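# Scoop litter-box clumps into the bin with two arms

## Task

Transfer every clump from the litter box into the bin while the loose litter stays in the box. A few stray grains are acceptable, and grains that drop off the table count only as spilled. The scoop may be used to lift clumps and tip them into the bin. Any clump a robot part has touched directly must not finish in the bin. The scoop must be left resting in the litter box at the end. Nothing counts as done if it only stays in place because the robot is holding it.

## Robot and tools

Robot: two arms, left_arm and right_arm, each with a two-finger gripper. World frame: origin on the table top midway between the arms, +x out over the table, +z up, left_arm on the +y side. The names left and right do not match image sides. Each gripper has its own axes: fingers point along its +z, and they close and open along its y. The reported end_effector_position is the spot between the finger pads, about 1 cm short of the tips.

Rows. Both execute_actions and move use a row of 14 numbers, each in [-1, 1], always covering both arms: left_arm dx, dy, dz, rx, ry, rz, opening, then right_arm in the same seven-number order. dx to rz are an offset, not a pose: they are expressed in that gripper's own axes and measured from its pose at the start of the action (for the first action in a call, from the last pose a result printed). Scale: 1.0 equals 0.6 m for dx, dy, dz and 180 degrees for the rotation; rx, ry, rz form a single rotation vector. Opening is absolute: +1 fully open (0.093 m), -1 closed.

execute_actions(actions): a list of up to 15 actions. Each action is a table of up to 15 rows, one row per 1/30 s step; if shorter, the last row repeats to fill 15 steps. Every row is an offset from the action's start pose, not from the row before. An empty list just returns state and images.

move(target, speed, blocking): target is one 14-number row as above, offsets from the pose in the latest result showing one. Each gripper travels a straight line toward its target; both paths finish together, lasting 0.5 to 10 s, stopped at 10 s if longer. Rotation takes the shorter way. speed is top path speed in m/s, 0.002 to 0.5, default 0.25; turning is capped at twice that in rad/s. The path does not slow for obstacles or the other arm; grippers lag, drift and may exceed speed, mostly with a nearly straight arm. Faster contact hits harder, and aiming deeper past a contact pushes harder. Openings are sent when the move begins. With blocking=false you get a result after 0.5 s while motion continues; execute_actions and new moves are refused until a result shows the end, so use wait or stop. The extra "move:" line states the ending (done, off_target, moving, held, fault) plus limits: paced means the sent pose was clipped; held means a check blocked some steps, after which the arm may jump faster than speed. If the ending names one arm, the other finished fine. The result also lists each gripper's distance from its target.

wait(seconds): 0 to 10; arms keep their last command; a running move continues and the wait returns when it ends. stop(): brakes a running move (needs braking room; fingers keep moving). zoom_image(camera, region): camera is one of cam_head_left, cam_head_right, cam_high, cam_left_wrist, cam_right_wrist; region [x0, y0, x1, y1] in pixels, at most 504 by 504, origin top-left. finished_scene(scene): pass the number of the current scene; irreversible, and the goal must already hold and persist.

Control behaviour: each step the command is clipped to within 70 mm and 16 degrees of the measured pose; damped inverse kinematics favours position over orientation. After an action, the arm continues only to its last clipped pose, so long moves need several actions. Joint friction can leave the gripper up to about 31 mm short, and smaller commands may do nothing. Elbows never fully straighten. Joint ranges (rad): waist -2.618 to 3.054, shoulder 0.000 to 3.142, elbow 0.000 to 3.142, wrist pitch -1.571 to 1.571, wrist yaw -1.571 to 1.571, wrist roll -2.094 to 2.094. To keep one arm still, send it the offset back to its wanted pose in the first call of a reply and zeros afterwards, with its intended opening each time.

Results: a state line per arm with end_effector_position (m) and end_effector_quat_wxyz; printed positions can be off, more at long reach. "Hand target" lines show where the controller is now driving each gripper. "pose unreachable" means a clearance check altered or blocked that arm's command. grip_measured is the finger motor on the opening scale; pads meet near -0.94 and each mm of object width adds about 0.0208, with a fixed per-gripper bias up to about 0.02. Once pads touch, fingers stop but the motor keeps heading to the sent number, so touch barely shows; sending lower than the width reading squeezes harder, up to about 50 to 62 N per pad (less on thin parts under about 5 mm). Keep resending the closing number to hold. The last entry of each arm's Joint positions is the opening in metres (floors at zero). FAULT and OVER-TEMPERATURE FAULT lines report stops; MOTOR HOT appears from 75 °C. At 90 °C that arm halts 10 s; at 100 °C it goes limp and falls. Holding loads heats motors, so avoid long heavy grips.

Camera calibration lines give K, distortion D and T_world_to_cam (world to camera, metres); actual cameras may deviate slightly, and wrist camera poses follow their arm's joints.

Avoid: knocking anything off the table (ends the scene), arms colliding or pressing each other, dropping the scoop, slamming or shoving hard, and touching clumps with the grippers. Loose objects may occasionally get nudged by outside disturbances.

Each tool is called in YAML: its name, and indented under it one key for each argument.

## Session

I'll start by looking at the scene.

execute_actions:
  actions: []

Scene clock: 0.00 s.
left_arm: end_effector_position=(+0.3419, +0.3439, +0.4046) grip_measured=+0.989 end_effector_quat_wxyz=(+0.709, -0.025, +0.704, +0.027) | right_arm: end_effector_position=(+0.3438, -0.3596, +0.4123) grip_measured=+0.983 end_effector_quat_wxyz=(+0.719, -0.004, +0.695, -0.003)
Joint positions: left_arm=[-0.011  1.039  1.046  0.001  0.01   0.004  0.093] | right_arm=[-0.001  1.035  1.051  0.017  0.013 -0.011  0.092]
Joint velocities: left_arm=[ 0.002 -0.017  0.012  0.022  0.022 -0.095 -0.002] | right_arm=[-0.012  0.002 -0.012 -0.037  0.037 -0.051 -0.001]
Hand target (left_arm): +0.342, +0.344, +0.405; +0.709, -0.025, +0.704, +0.027
Hand target (right_arm): +0.344, -0.360, +0.412; +0.719, -0.004, +0.695, -0.003

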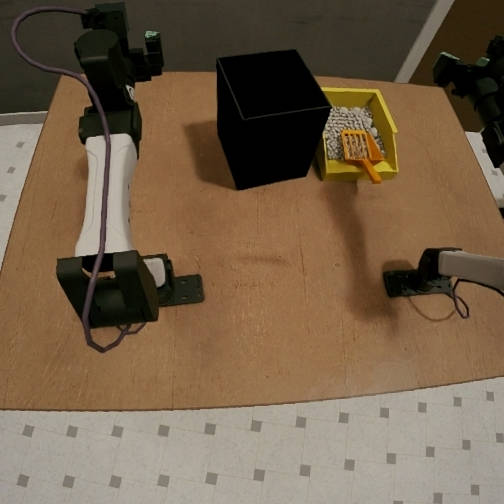

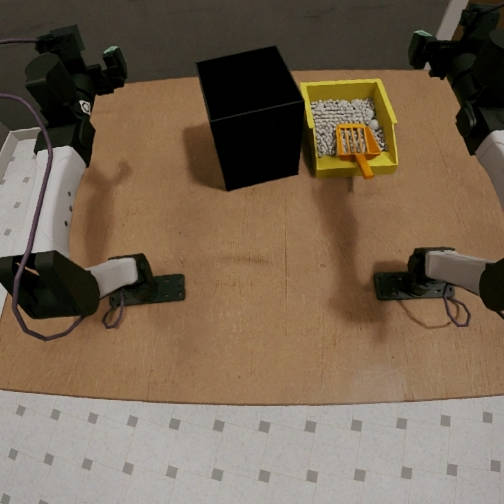

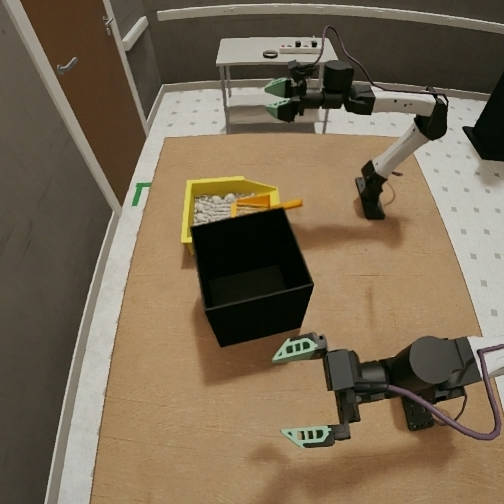

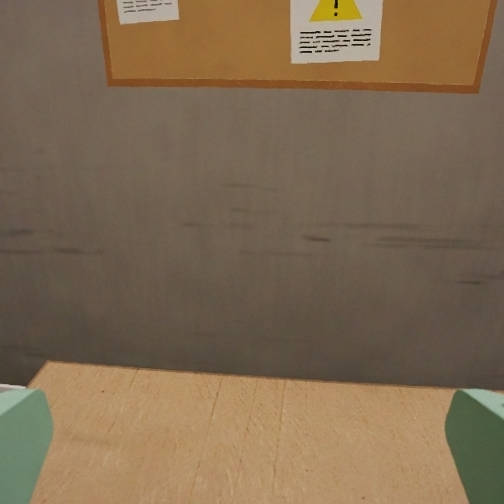

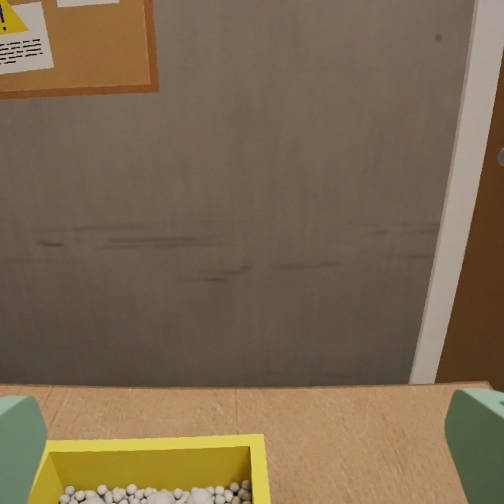

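zoom_image:
  camera: "cam_head_right"
  region: [290, 70, 410, 190]

zoom_image:
  camera: "cam_head_left"
  region: [295, 75, 415, 195]

zoom_image:
  camera: "cam_high"
  region: [170, 160, 320, 260]

Region (290, 70, 410, 190) of cam_head_right's 504x504 image, scaled by 4.200, with more detail than that image has.

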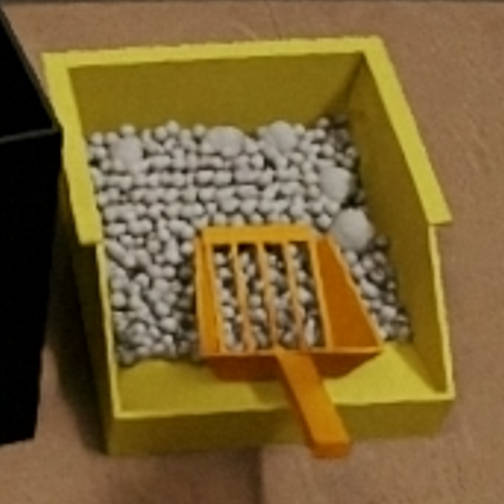

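Region (295, 75, 415, 195) of cam_head_left's 504x504 image, scaled by 4.200, with more detail than that image has.

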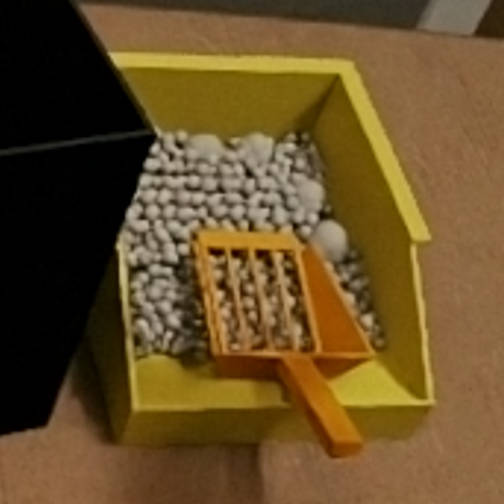

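Region (170, 160, 320, 260) of cam_high's 504x504 image, scaled by 3.360, with more detail than that image has.

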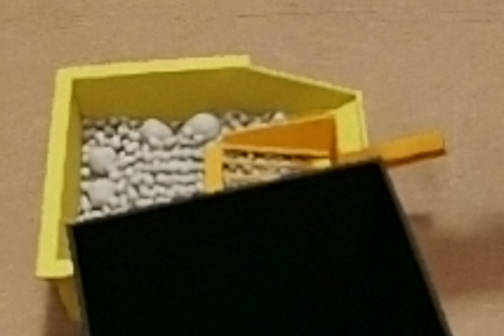

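zoom_image:
  camera: "cam_head_right"
  region: [180, 35, 340, 195]

zoom_image:
  camera: "cam_head_left"
  region: [200, 35, 360, 195]

zoom_image:
  camera: "cam_high"
  region: [170, 190, 330, 350]

Region (180, 35, 340, 195) of cam_head_right's 504x504 image, scaled by 3.150, with more detail than that image has.

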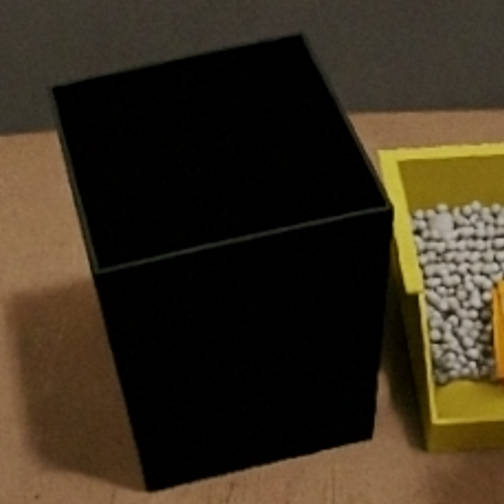

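Region (200, 35, 360, 195) of cam_head_left's 504x504 image, scaled by 3.150, with more detail than that image has.

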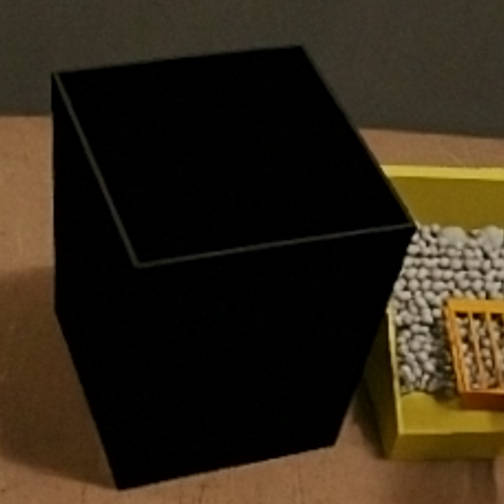

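Region (170, 190, 330, 350) of cam_high's 504x504 image, scaled by 3.150, with more detail than that image has.

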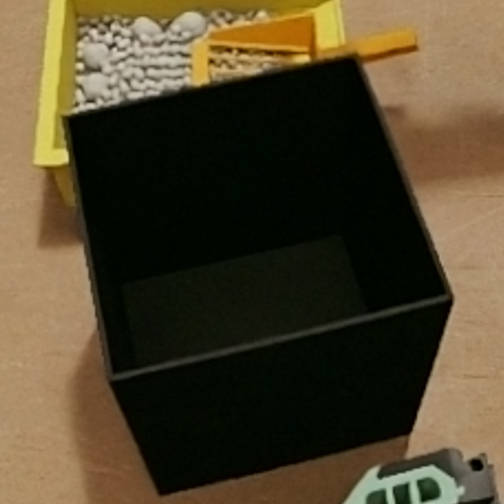

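move:
  target: [0,0,0,0,0,0,1, 0.2328,0.1493,-0.131,0,0.3167,0,1]
  speed: 0.3

Scene clock: 96.30 s.
left_arm: end_effector_position=(+0.3419, +0.3439, +0.4046) grip_measured=+0.989 end_effector_quat_wxyz=(+0.709, -0.025, +0.704, +0.027) | right_arm: end_effector_position=(+0.2709, -0.2754, +0.2677) grip_measured=+0.983 end_effector_quat_wxyz=(+0.305, -0.006, +0.952, -0.006)
Joint positions: left_arm=[-0.011  1.039  1.046  0.001  0.01   0.004  0.093] | right_arm=[ 0.402  1.293  1.458 -1.161  0.245  0.332  0.092]
Joint velocities: left_arm=[ 0.002  0.017 -0.002 -0.007  0.037 -0.007  0.001] | right_arm=[-0.007 -0.007 -0.017 -0.022  0.081 -0.066  0.   ]
Hand target (left_arm): +0.342, +0.344, +0.405; +0.709, -0.025, +0.704, +0.027
Hand target (right_arm): +0.270, -0.271, +0.270; +0.301, -0.010, +0.954, -0.001
Off the commanded pose (left_arm): 0.000 m, 0 deg.
Off the commanded pose (right_arm): 0.004 m, 1 deg.
move: done
camera_calibration (this result's frames):
cam_right_wrist: T_world_to_cam=[[-0.0173439, -0.999503, 0.0263108, -0.277573], [-0.976057, 0.0112188, -0.217226, 0.364848], [0.216823, -0.0294484, -0.975767, 0.278408], [0, 0, 0, 1]] pos_world=[0.290933, -0.273329, 0.358219]

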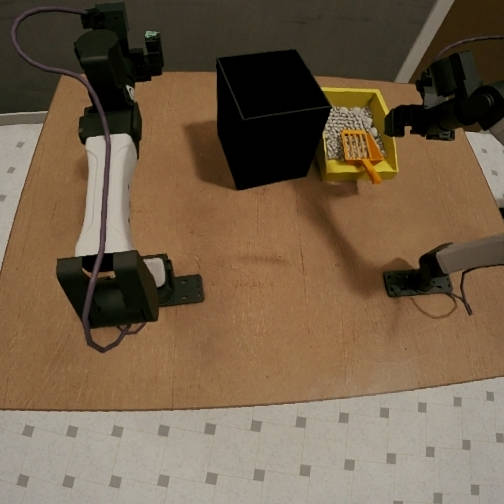

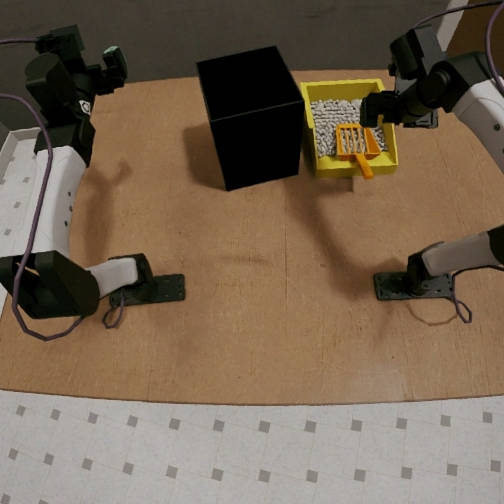

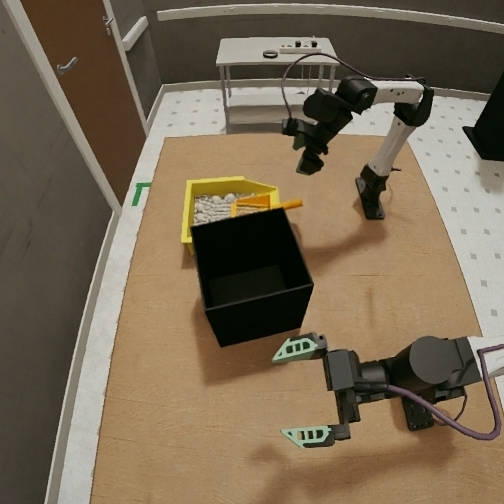

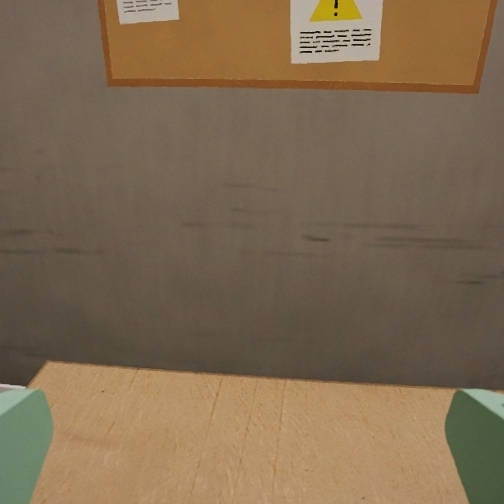

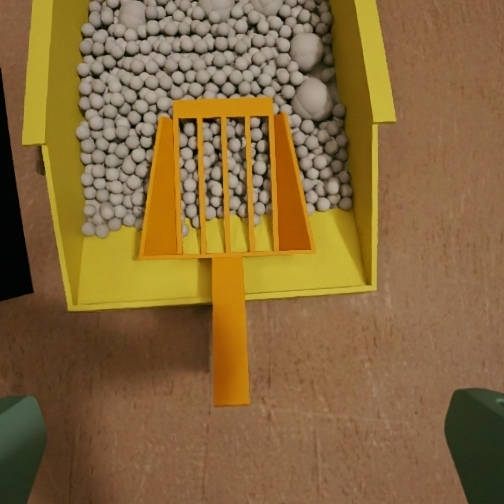

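zoom_image:
  camera: "cam_right_wrist"
  region: [130, 220, 330, 420]

zoom_image:
  camera: "cam_right_wrist"
  region: [60, 0, 360, 270]

zoom_image:
  camera: "cam_head_left"
  region: [335, 125, 395, 190]

zoom_image:
  camera: "cam_head_right"
  region: [330, 120, 390, 185]

Region (130, 220, 330, 420) of cam_right_wrist's 504x504 image, scaled by 2.520, with more detail than that image has.

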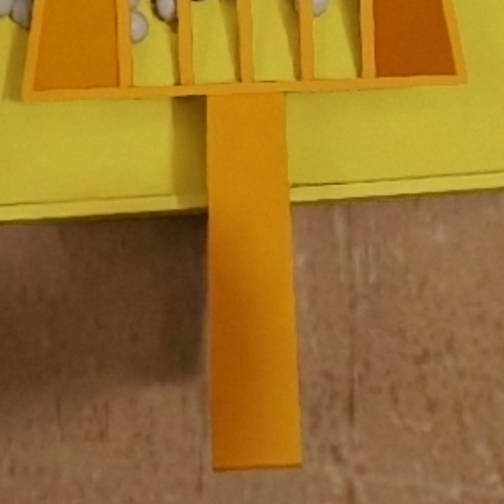

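Region (60, 0, 360, 270) of cam_right_wrist's 504x504 image, scaled by 1.680, with more detail than that image has; it fills the top 454 rows of this view, and the rest is white.

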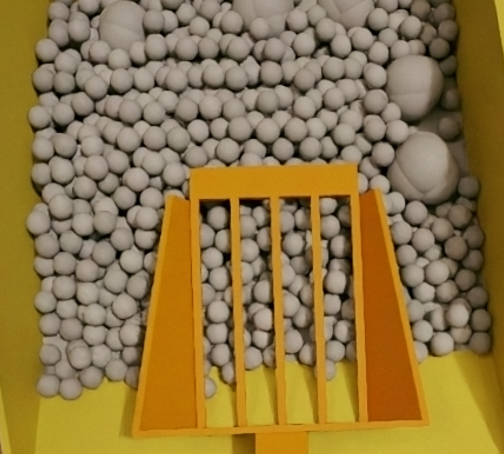

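Region (335, 125, 395, 190) of cam_head_left's 504x504 image, scaled by 7.754, with more detail than that image has; it fills the left 465 columns of this view, and the rest is white.

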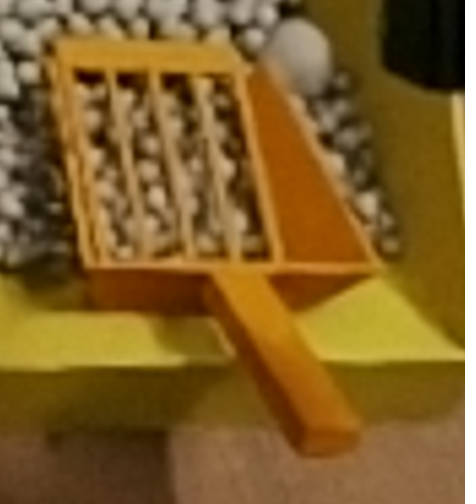

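Region (330, 120, 390, 185) of cam_head_right's 504x504 image, scaled by 7.754, with more detail than that image has; it fills the left 465 columns of this view, and the rest is white.

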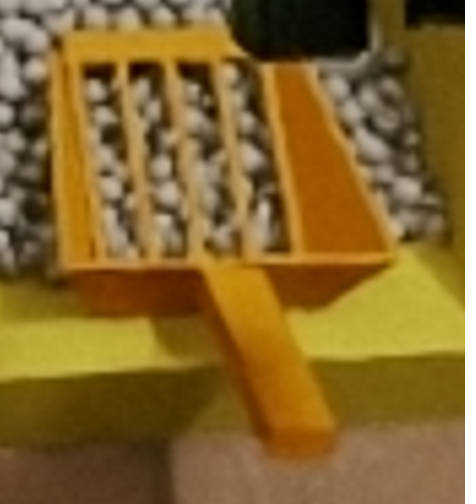

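move:
  target: [0,0,0,0,0,0,1, 0.1227,0.0167,0.1122,-0.0083,-0.0805,-0.0019,1]
  speed: 0.25

Scene clock: 167.37 s.
left_arm: end_effector_position=(+0.3419, +0.3439, +0.4046) grip_measured=+0.989 end_effector_quat_wxyz=(+0.709, -0.025, +0.704, +0.027) | right_arm: end_effector_position=(+0.2493, -0.2668, +0.1741) grip_measured=+0.983 end_effector_quat_wxyz=(+0.417, -0.009, +0.909, +0.007)
Joint positions: left_arm=[-0.011  1.039  1.046  0.001  0.01   0.004  0.093] | right_arm=[ 0.54   0.972  0.75  -0.562  0.393  0.371  0.092]
Joint velocities: left_arm=[-0.012  0.012  0.007 -0.007 -0.051 -0.037  0.   ] | right_arm=[ 0.007 -0.022 -0.007  0.051 -0.051 -0.007  0.   ]
Hand target (left_arm): +0.342, +0.344, +0.405; +0.709, -0.025, +0.704, +0.027
Hand target (right_arm): +0.248, -0.266, +0.171; +0.422, -0.011, +0.907, +0.007
Off the commanded pose (left_arm): 0.000 m, 0 deg.
Off the commanded pose (right_arm): 0.004 m, 1 deg.
move: done
camera_calibration (this result's frames):
cam_right_wrist: T_world_to_cam=[[-0.00493721, -0.999988, -0.000151591, -0.265586], [-0.896547, 0.00449364, -0.442926, 0.340986], [0.442921, -0.00205091, -0.896558, 0.129171], [0, 0, 0, 1]] pos_world=[0.247186, -0.26685, 0.2668]

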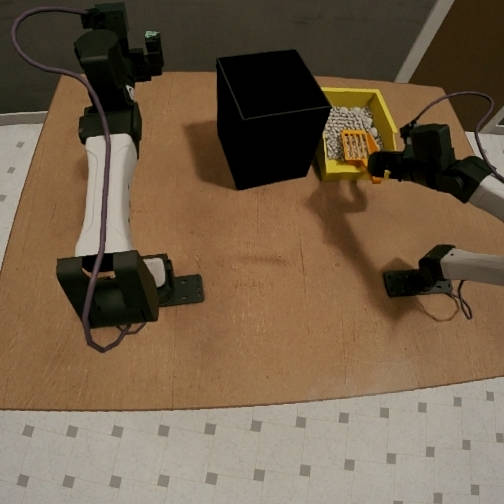

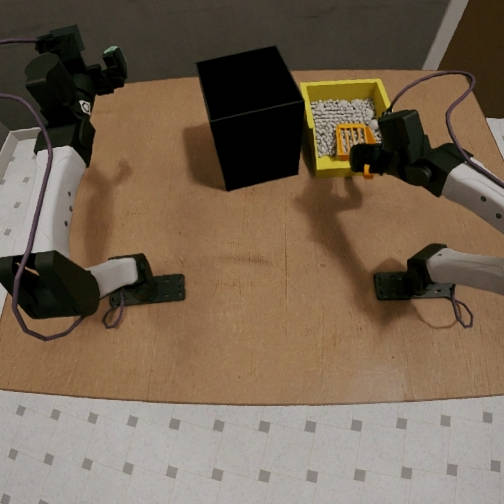

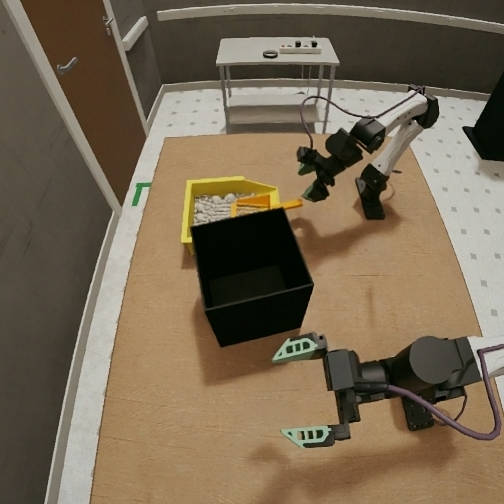

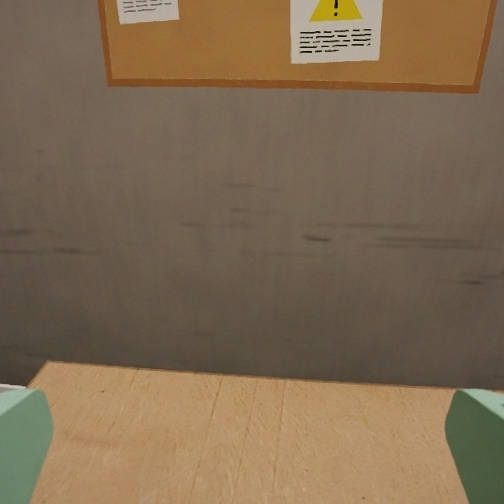

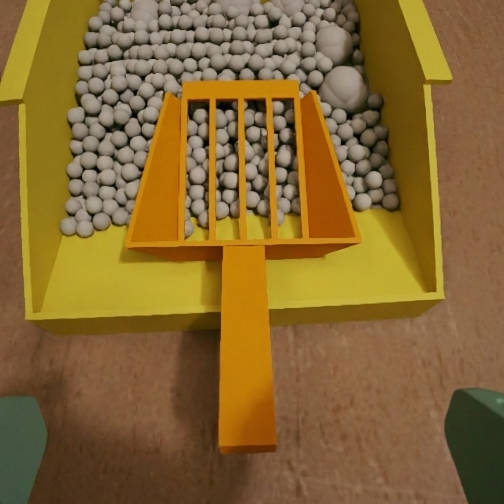

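zoom_image:
  camera: "cam_right_wrist"
  region: [120, 220, 370, 470]

zoom_image:
  camera: "cam_right_wrist"
  region: [120, 20, 370, 270]

zoom_image:
  camera: "cam_high"
  region: [220, 130, 350, 230]

Region (120, 220, 370, 470) of cam_right_wrist's 504x504 image, scaled by 2.016, with more detail than that image has.

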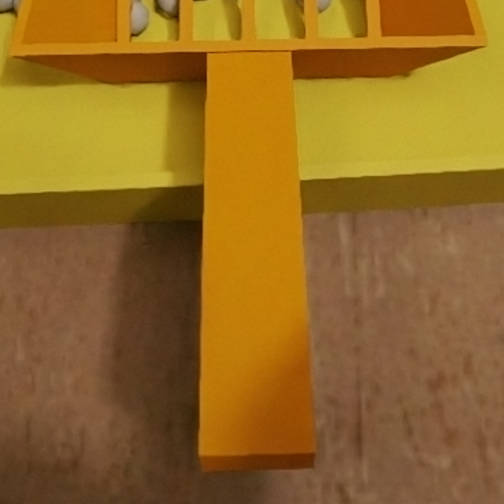

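Region (120, 20, 370, 270) of cam_right_wrist's 504x504 image, scaled by 2.016, with more detail than that image has.

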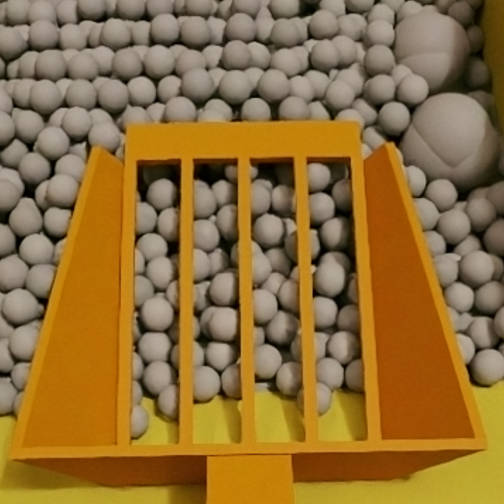

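Region (220, 130, 350, 230) of cam_high's 504x504 image, scaled by 3.877, with more detail than that image has; it fills the top 388 rows of this view, and the rest is white.

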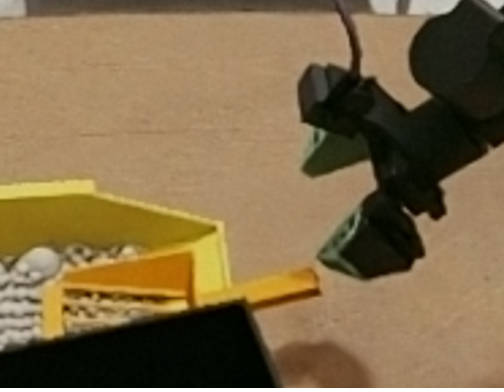

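zoom_image:
  camera: "cam_right_wrist"
  region: [0, 260, 100, 360]

zoom_image:
  camera: "cam_right_wrist"
  region: [370, 250, 470, 350]

Region (0, 260, 100, 360) of cam_right_wrist's 504x504 image, scaled by 5.040, with more detail than that image has.

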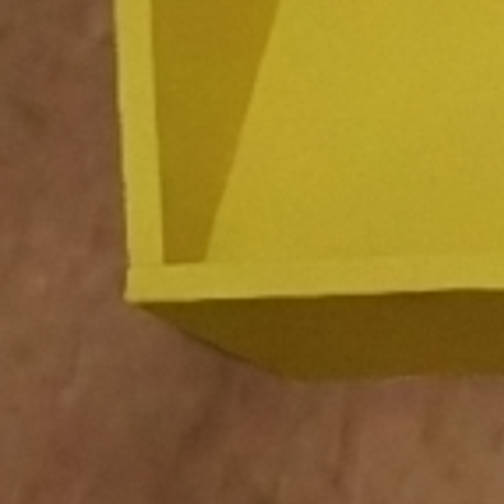

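Region (370, 250, 470, 350) of cam_right_wrist's 504x504 image, scaled by 5.040, with more detail than that image has.

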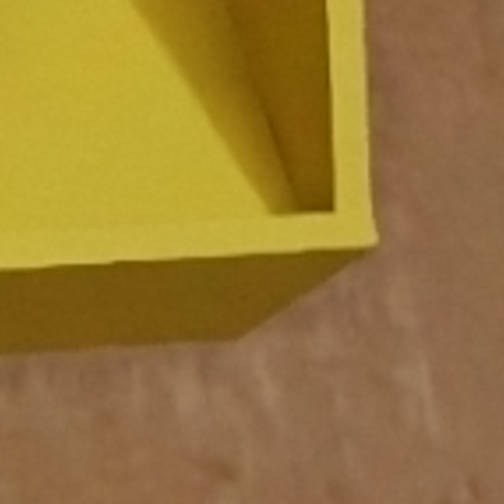

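move:
  target: [0,0,0,0,0,0,1, 0.075,0.0,0.143,0,0,0,0.2]
  speed: 0.15

Scene clock: 224.70 s.
left_arm: end_effector_position=(+0.3419, +0.3439, +0.4046) grip_measured=+0.989 end_effector_quat_wxyz=(+0.709, -0.025, +0.704, +0.027) | right_arm: end_effector_position=(+0.2840, -0.2616, +0.0918) grip_measured=+0.203 end_effector_quat_wxyz=(+0.422, -0.010, +0.907, +0.008)
Joint positions: left_arm=[-0.011  1.039  1.046  0.001  0.01   0.004  0.093] | right_arm=[ 0.474  1.207  0.519 -0.067  0.347  0.318  0.055]
Joint velocities: left_arm=[-0.022 -0.002  0.012  0.037 -0.022  0.007  0.   ] | right_arm=[-0.002  0.007 -0.002 -0.022  0.007 -0.081 -0.001]
Hand target (left_arm): +0.342, +0.344, +0.405; +0.709, -0.025, +0.704, +0.027
Hand target (right_arm): +0.283, -0.265, +0.084; +0.417, -0.010, +0.909, +0.006
Off the commanded pose (left_arm): 0.000 m, 0 deg.
Off the commanded pose (right_arm): 0.009 m, 1 deg.
move: done
camera_calibration (this result's frames):
cam_right_wrist: T_world_to_cam=[[-0.00285067, -0.999993, -0.00246951, -0.26055], [-0.891753, 0.00365959, -0.452508, 0.334929], [0.452514, 0.000912242, -0.891757, 0.0377086], [0, 0, 0, 1]] pos_world=[0.280868, -0.261808, 0.184542]

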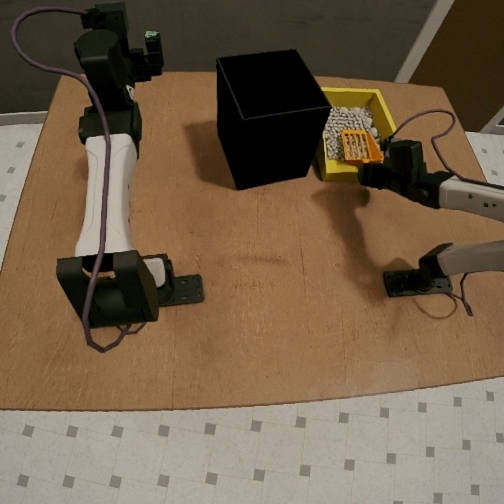

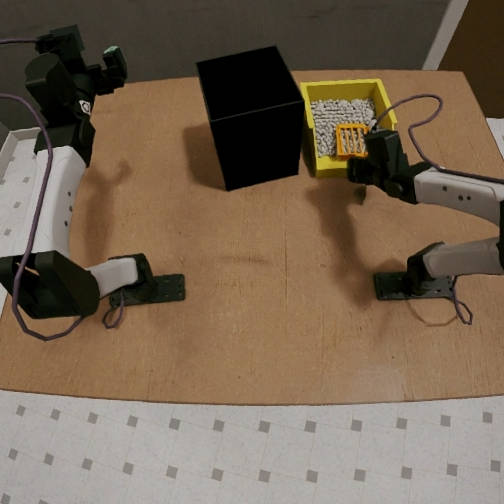

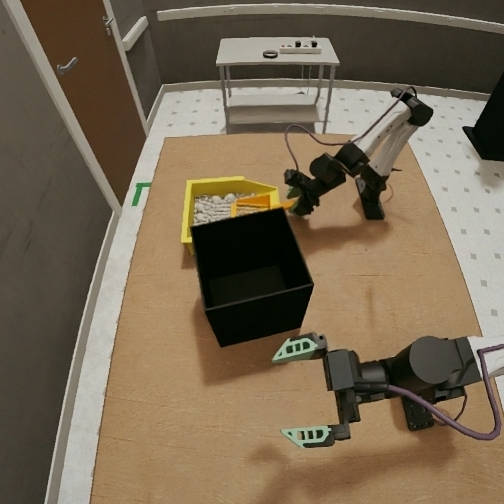

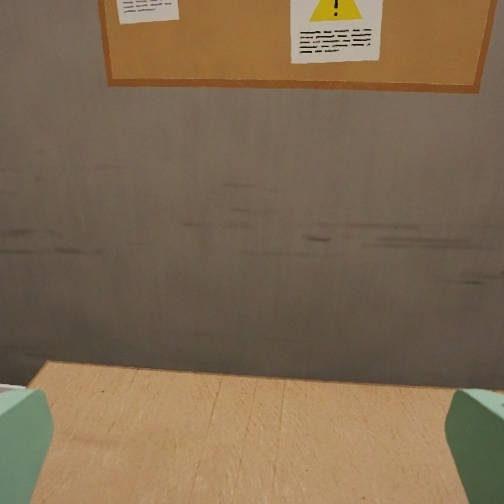

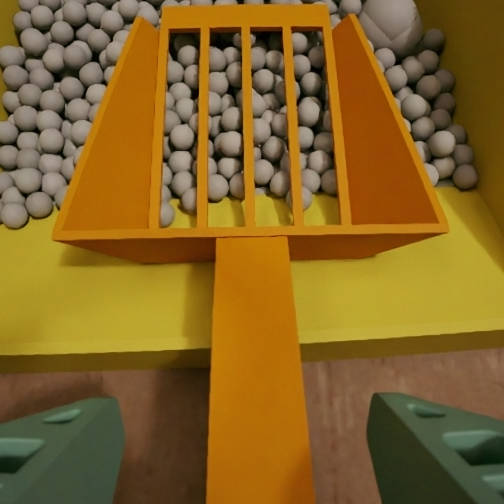

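move:
  target: [0,0,0,0,0,0,1, 0.0233,-0.0117,0.0238,0,0,0,0.2]
  speed: 0.08

Scene clock: 236.00 s.
left_arm: end_effector_position=(+0.3419, +0.3439, +0.4046) grip_measured=+0.989 end_effector_quat_wxyz=(+0.709, -0.025, +0.704, +0.027) | right_arm: end_effector_position=(+0.2867, -0.2649, +0.0791) grip_measured=+0.203 end_effector_quat_wxyz=(+0.426, -0.010, +0.905, +0.010)
Joint positions: left_arm=[-0.011  1.039  1.046  0.001  0.01   0.004  0.093] | right_arm=[0.454 1.241 0.473 0.027 0.332 0.301 0.055]
Joint velocities: left_arm=[ 0.002 -0.007 -0.012 -0.051 -0.037  0.007  0.001] | right_arm=[ 0.002 -0.002 -0.002 -0.037  0.007  0.022 -0.   ]
Hand target (left_arm): +0.342, +0.344, +0.405; +0.709, -0.025, +0.704, +0.027
Hand target (right_arm): +0.286, -0.268, +0.072; +0.422, -0.010, +0.907, +0.008
Off the commanded pose (left_arm): 0.000 m, 0 deg.
Off the commanded pose (right_arm): 0.008 m, 1 deg.
move: done
camera_calibration (this result's frames):
cam_right_wrist: T_world_to_cam=[[-0.00112123, -0.999987, -0.00498287, -0.264192], [-0.887833, 0.00328839, -0.460153, 0.330948], [0.460164, 0.00390802, -0.887826, 0.0234481], [0, 0, 0, 1]] pos_world=[0.28274, -0.265369, 0.171788]

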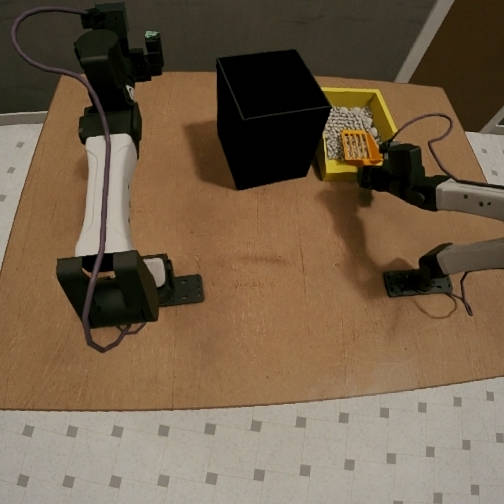

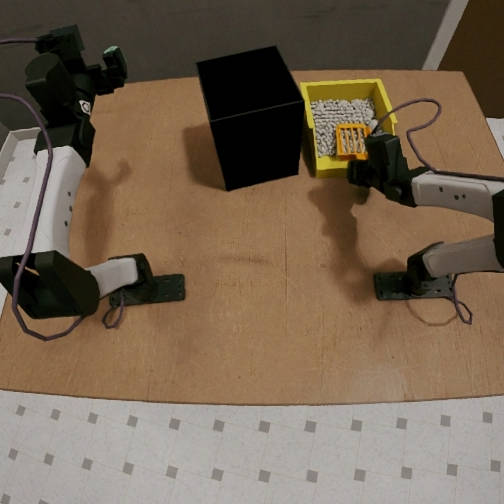

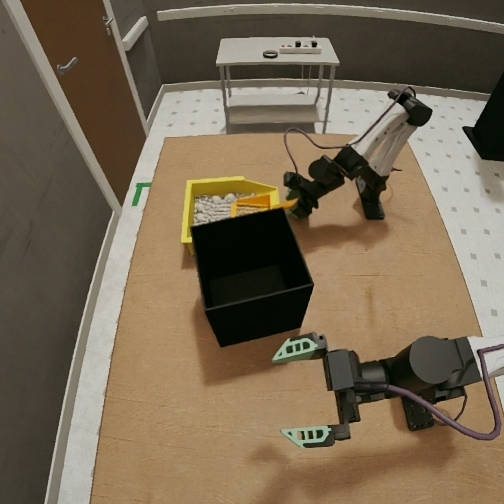

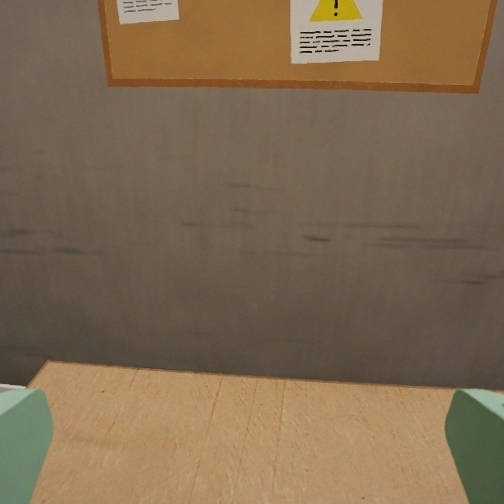

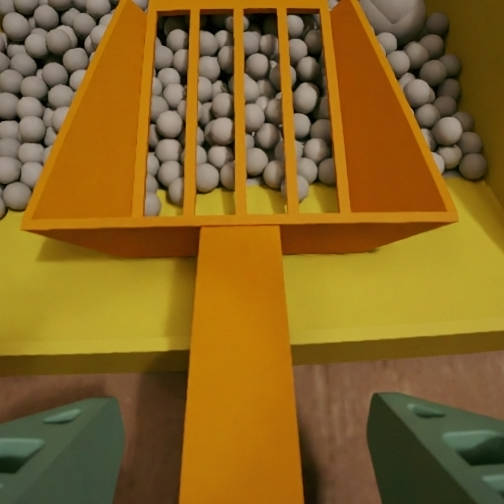

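move:
  target: [0,0,0,0,0,0,1, 0,0.002,0,0,-0.0667,0,0.2]
  speed: 0.15

Scene clock: 246.17 s.
left_arm: end_effector_position=(+0.3419, +0.3439, +0.4046) grip_measured=+0.989 end_effector_quat_wxyz=(+0.709, -0.025, +0.704, +0.027) | right_arm: end_effector_position=(+0.2904, -0.2641, +0.0888) grip_measured=+0.203 end_effector_quat_wxyz=(+0.522, +0.000, +0.852, +0.017)
Joint positions: left_arm=[-0.011  1.039  1.046  0.001  0.01   0.004  0.093] | right_arm=[0.495 1.241 0.307 0.413 0.424 0.264 0.055]
Joint velocities: left_arm=[-0.017  0.007 -0.017  0.007 -0.022 -0.007 -0.   ] | right_arm=[ 0.002 -0.007  0.002  0.007  0.037  0.022 -0.001]
Hand target (left_arm): +0.342, +0.344, +0.405; +0.709, -0.025, +0.704, +0.027
Hand target (right_arm): +0.286, -0.264, +0.080; +0.517, -0.007, +0.856, +0.010
Off the commanded pose (left_arm): 0.000 m, 0 deg.
Off the commanded pose (right_arm): 0.010 m, 1 deg.
move: done
camera_calibration (this result's frames):
cam_right_wrist: T_world_to_cam=[[-0.0107575, -0.999464, -0.03092, -0.25809], [-0.765817, 0.0281177, -0.642444, 0.326065], [0.642969, 0.016768, -0.765709, -0.0301587], [0, 0, 0, 1]] pos_world=[0.266321, -0.266614, 0.178406]

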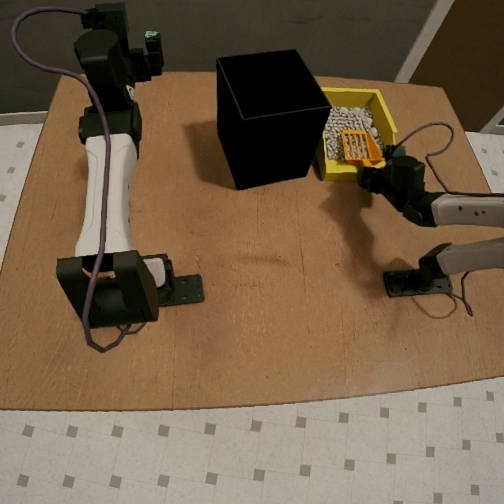

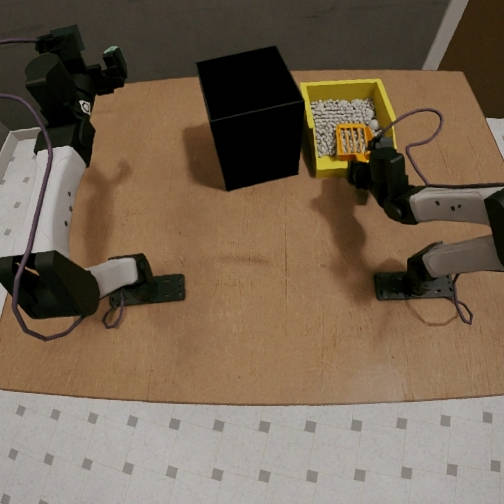

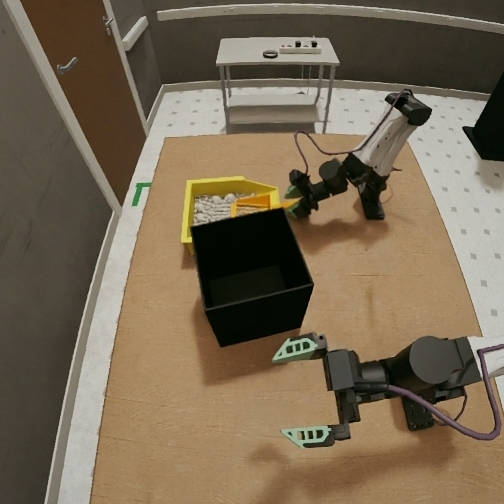

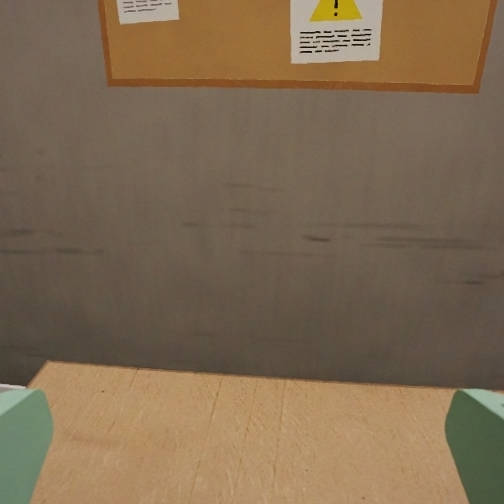

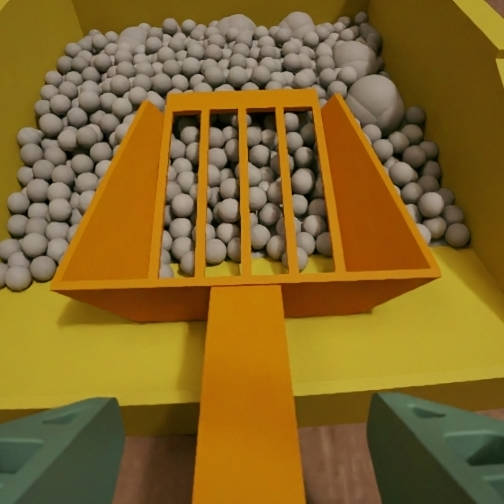

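move:
  target: [0,0,0,0,0,0,1, 0.0327,0.0,0.0092,0,0,-0.014,0.0]
  speed: 0.08

Scene clock: 254.17 s.
left_arm: end_effector_position=(+0.3419, +0.3439, +0.4046) grip_measured=+0.989 end_effector_quat_wxyz=(+0.709, -0.025, +0.704, +0.027) | right_arm: end_effector_position=(+0.2903, -0.2645, +0.0752) grip_measured=+0.003 end_effector_quat_wxyz=(+0.525, -0.011, +0.851, +0.009)
Joint positions: left_arm=[-0.011  1.039  1.046  0.001  0.01   0.004  0.093] | right_arm=[0.495 1.312 0.269 0.528 0.426 0.234 0.045]
Joint velocities: left_arm=[ 0.007 -0.012  0.012 -0.095 -0.051 -0.022  0.001] | right_arm=[-0.007 -0.017  0.007 -0.051  0.022  0.037  0.   ]
Hand target (left_arm): +0.342, +0.344, +0.405; +0.709, -0.025, +0.704, +0.027
Hand target (right_arm): +0.286, -0.264, +0.069; +0.522, -0.018, +0.853, +0.005
Off the commanded pose (left_arm): 0.000 m, 0 deg.
Off the commanded pose (right_arm): 0.007 m, 1 deg.
move: done
camera_calibration (this result's frames):
cam_right_wrist: T_world_to_cam=[[0.00111896, -0.99998, -0.00620193, -0.264329], [-0.762169, 0.00316217, -0.64737, 0.309942], [0.647377, 0.00545131, -0.762151, -0.0451299], [0, 0, 0, 1]] pos_world=[0.26574, -0.265058, 0.164612]

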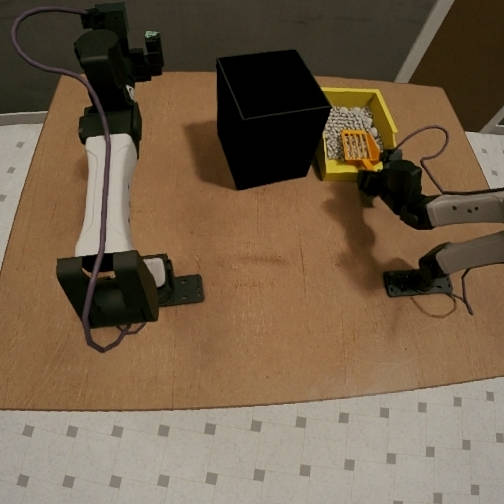

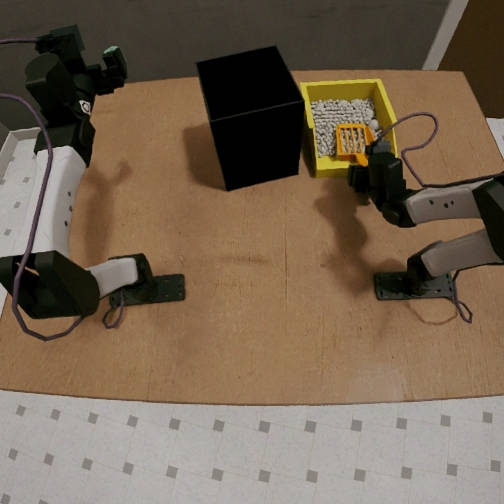

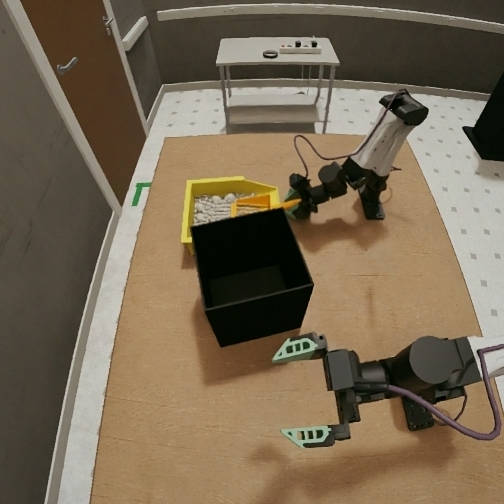

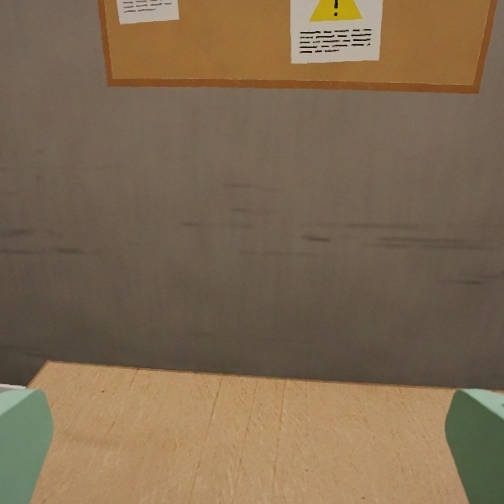

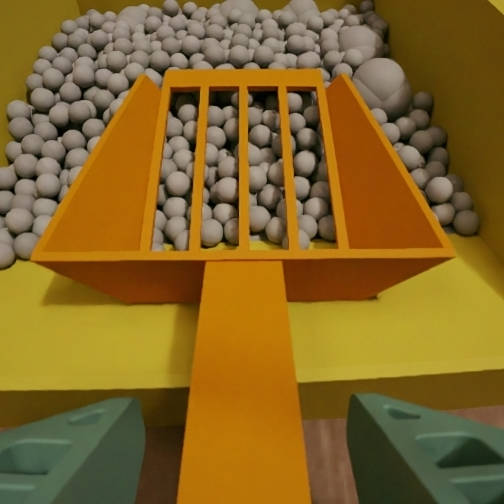

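execute_actions:
  actions:
    - [[0,0,0,0,0,0,1, 0,0,0,0,0,0,-0.1],[0,0,0,0,0,0,1, 0,0,0,0,0,0,-0.15],[0,0,0,0,0,0,1, 0,0,0,0,0,0,-0.2],[0,0,0,0,0,0,1, 0,0,0,0,0,0,-0.25],[0,0,0,0,0,0,1, 0,0,0,0,0,0,-0.3],[0,0,0,0,0,0,1, 0,0,0,0,0,0,-0.34],[0,0,0,0,0,0,1, 0,0,0,0,0,0,-0.38],[0,0,0,0,0,0,1, 0,0,0,0,0,0,-0.41],[0,0,0,0,0,0,1, 0,0,0,0,0,0,-0.44],[0,0,0,0,0,0,1, 0,0,0,0,0,0,-0.46],[0,0,0,0,0,0,1, 0,0,0,0,0,0,-0.48],[0,0,0,0,0,0,1, 0,0,0,0,0,0,-0.5],[0,0,0,0,0,0,1, 0,0,0,0,0,0,-0.52],[0,0,0,0,0,0,1, 0,0,0,0,0,0,-0.54],[0,0,0,0,0,0,1, 0,0,0,0,0,0,-0.56]]
    - [[0,0,0,0,0,0,1, 0,0,0,0,0,0,-0.58],[0,0,0,0,0,0,1, 0,0,0,0,0,0,-0.6],[0,0,0,0,0,0,1, 0,0,0,0,0,0,-0.62],[0,0,0,0,0,0,1, 0,0,0,0,0,0,-0.64],[0,0,0,0,0,0,1, 0,0,0,0,0,0,-0.66],[0,0,0,0,0,0,1, 0,0,0,0,0,0,-0.68],[0,0,0,0,0,0,1, 0,0,0,0,0,0,-0.7]]

Scene clock: 263.93 s.
left_arm: end_effector_position=(+0.3419, +0.3439, +0.4046) grip_measured=+0.989 end_effector_quat_wxyz=(+0.709, -0.025, +0.704, +0.027) | right_arm: end_effector_position=(+0.2905, -0.2644, +0.0755) grip_measured=-0.638 end_effector_quat_wxyz=(+0.525, -0.011, +0.851, +0.009)
Joint positions: left_arm=[-0.011  1.039  1.046  0.001  0.01   0.004  0.093] | right_arm=[0.495 1.312 0.269 0.529 0.426 0.234 0.015]
Joint velocities: left_arm=[ 0.007 -0.017 -0.012 -0.007 -0.007  0.066 -0.   ] | right_arm=[ 0.012 -0.012 -0.007 -0.007  0.037 -0.007  0.   ]
Hand target (left_arm): +0.342, +0.344, +0.405; +0.709, -0.025, +0.704, +0.027
Hand target (right_arm): +0.290, -0.264, +0.075; +0.525, -0.011, +0.851, +0.009
Off the commanded pose (left_arm): 0.000 m, 0 deg.
Off the commanded pose (right_arm): 0.000 m, 0 deg.
camera_calibration (this result's frames):
cam_right_wrist: T_world_to_cam=[[0.00129856, -0.999977, -0.00660613, -0.264265], [-0.761301, 0.00329483, -0.64839, 0.31011], [0.648397, 0.00587123, -0.761279, -0.0452479], [0, 0, 0, 1]] pos_world=[0.265769, -0.265015, 0.164881]

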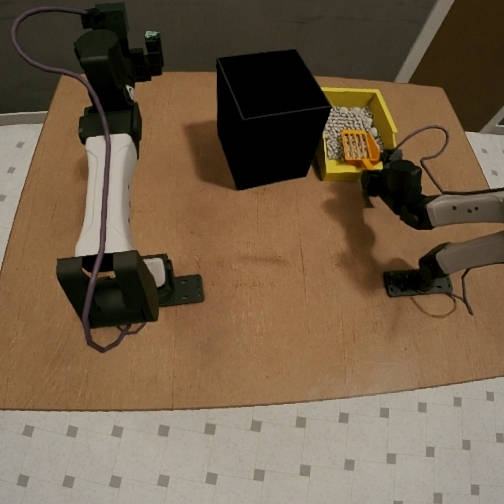

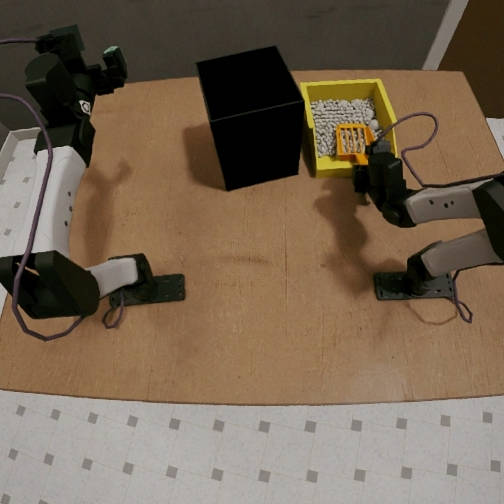

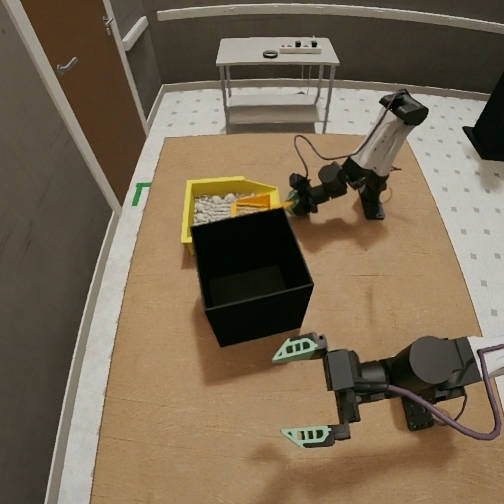

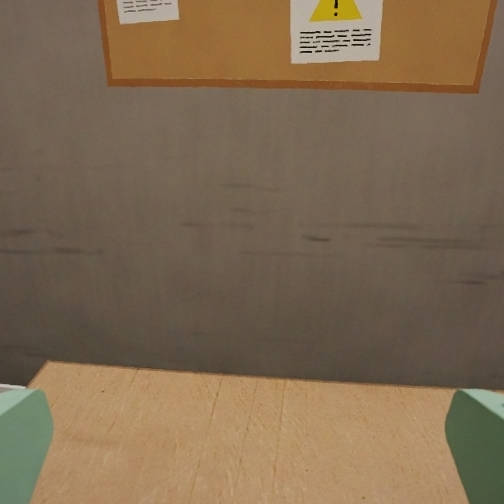

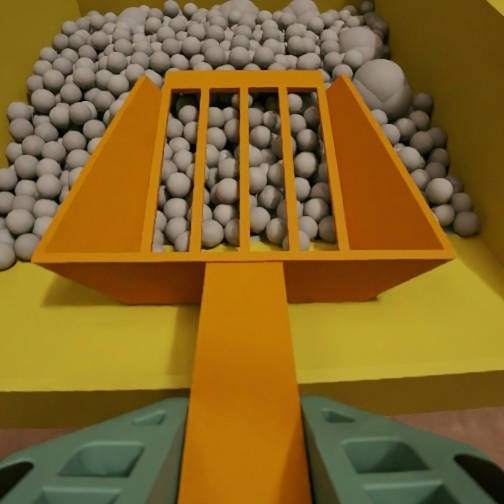

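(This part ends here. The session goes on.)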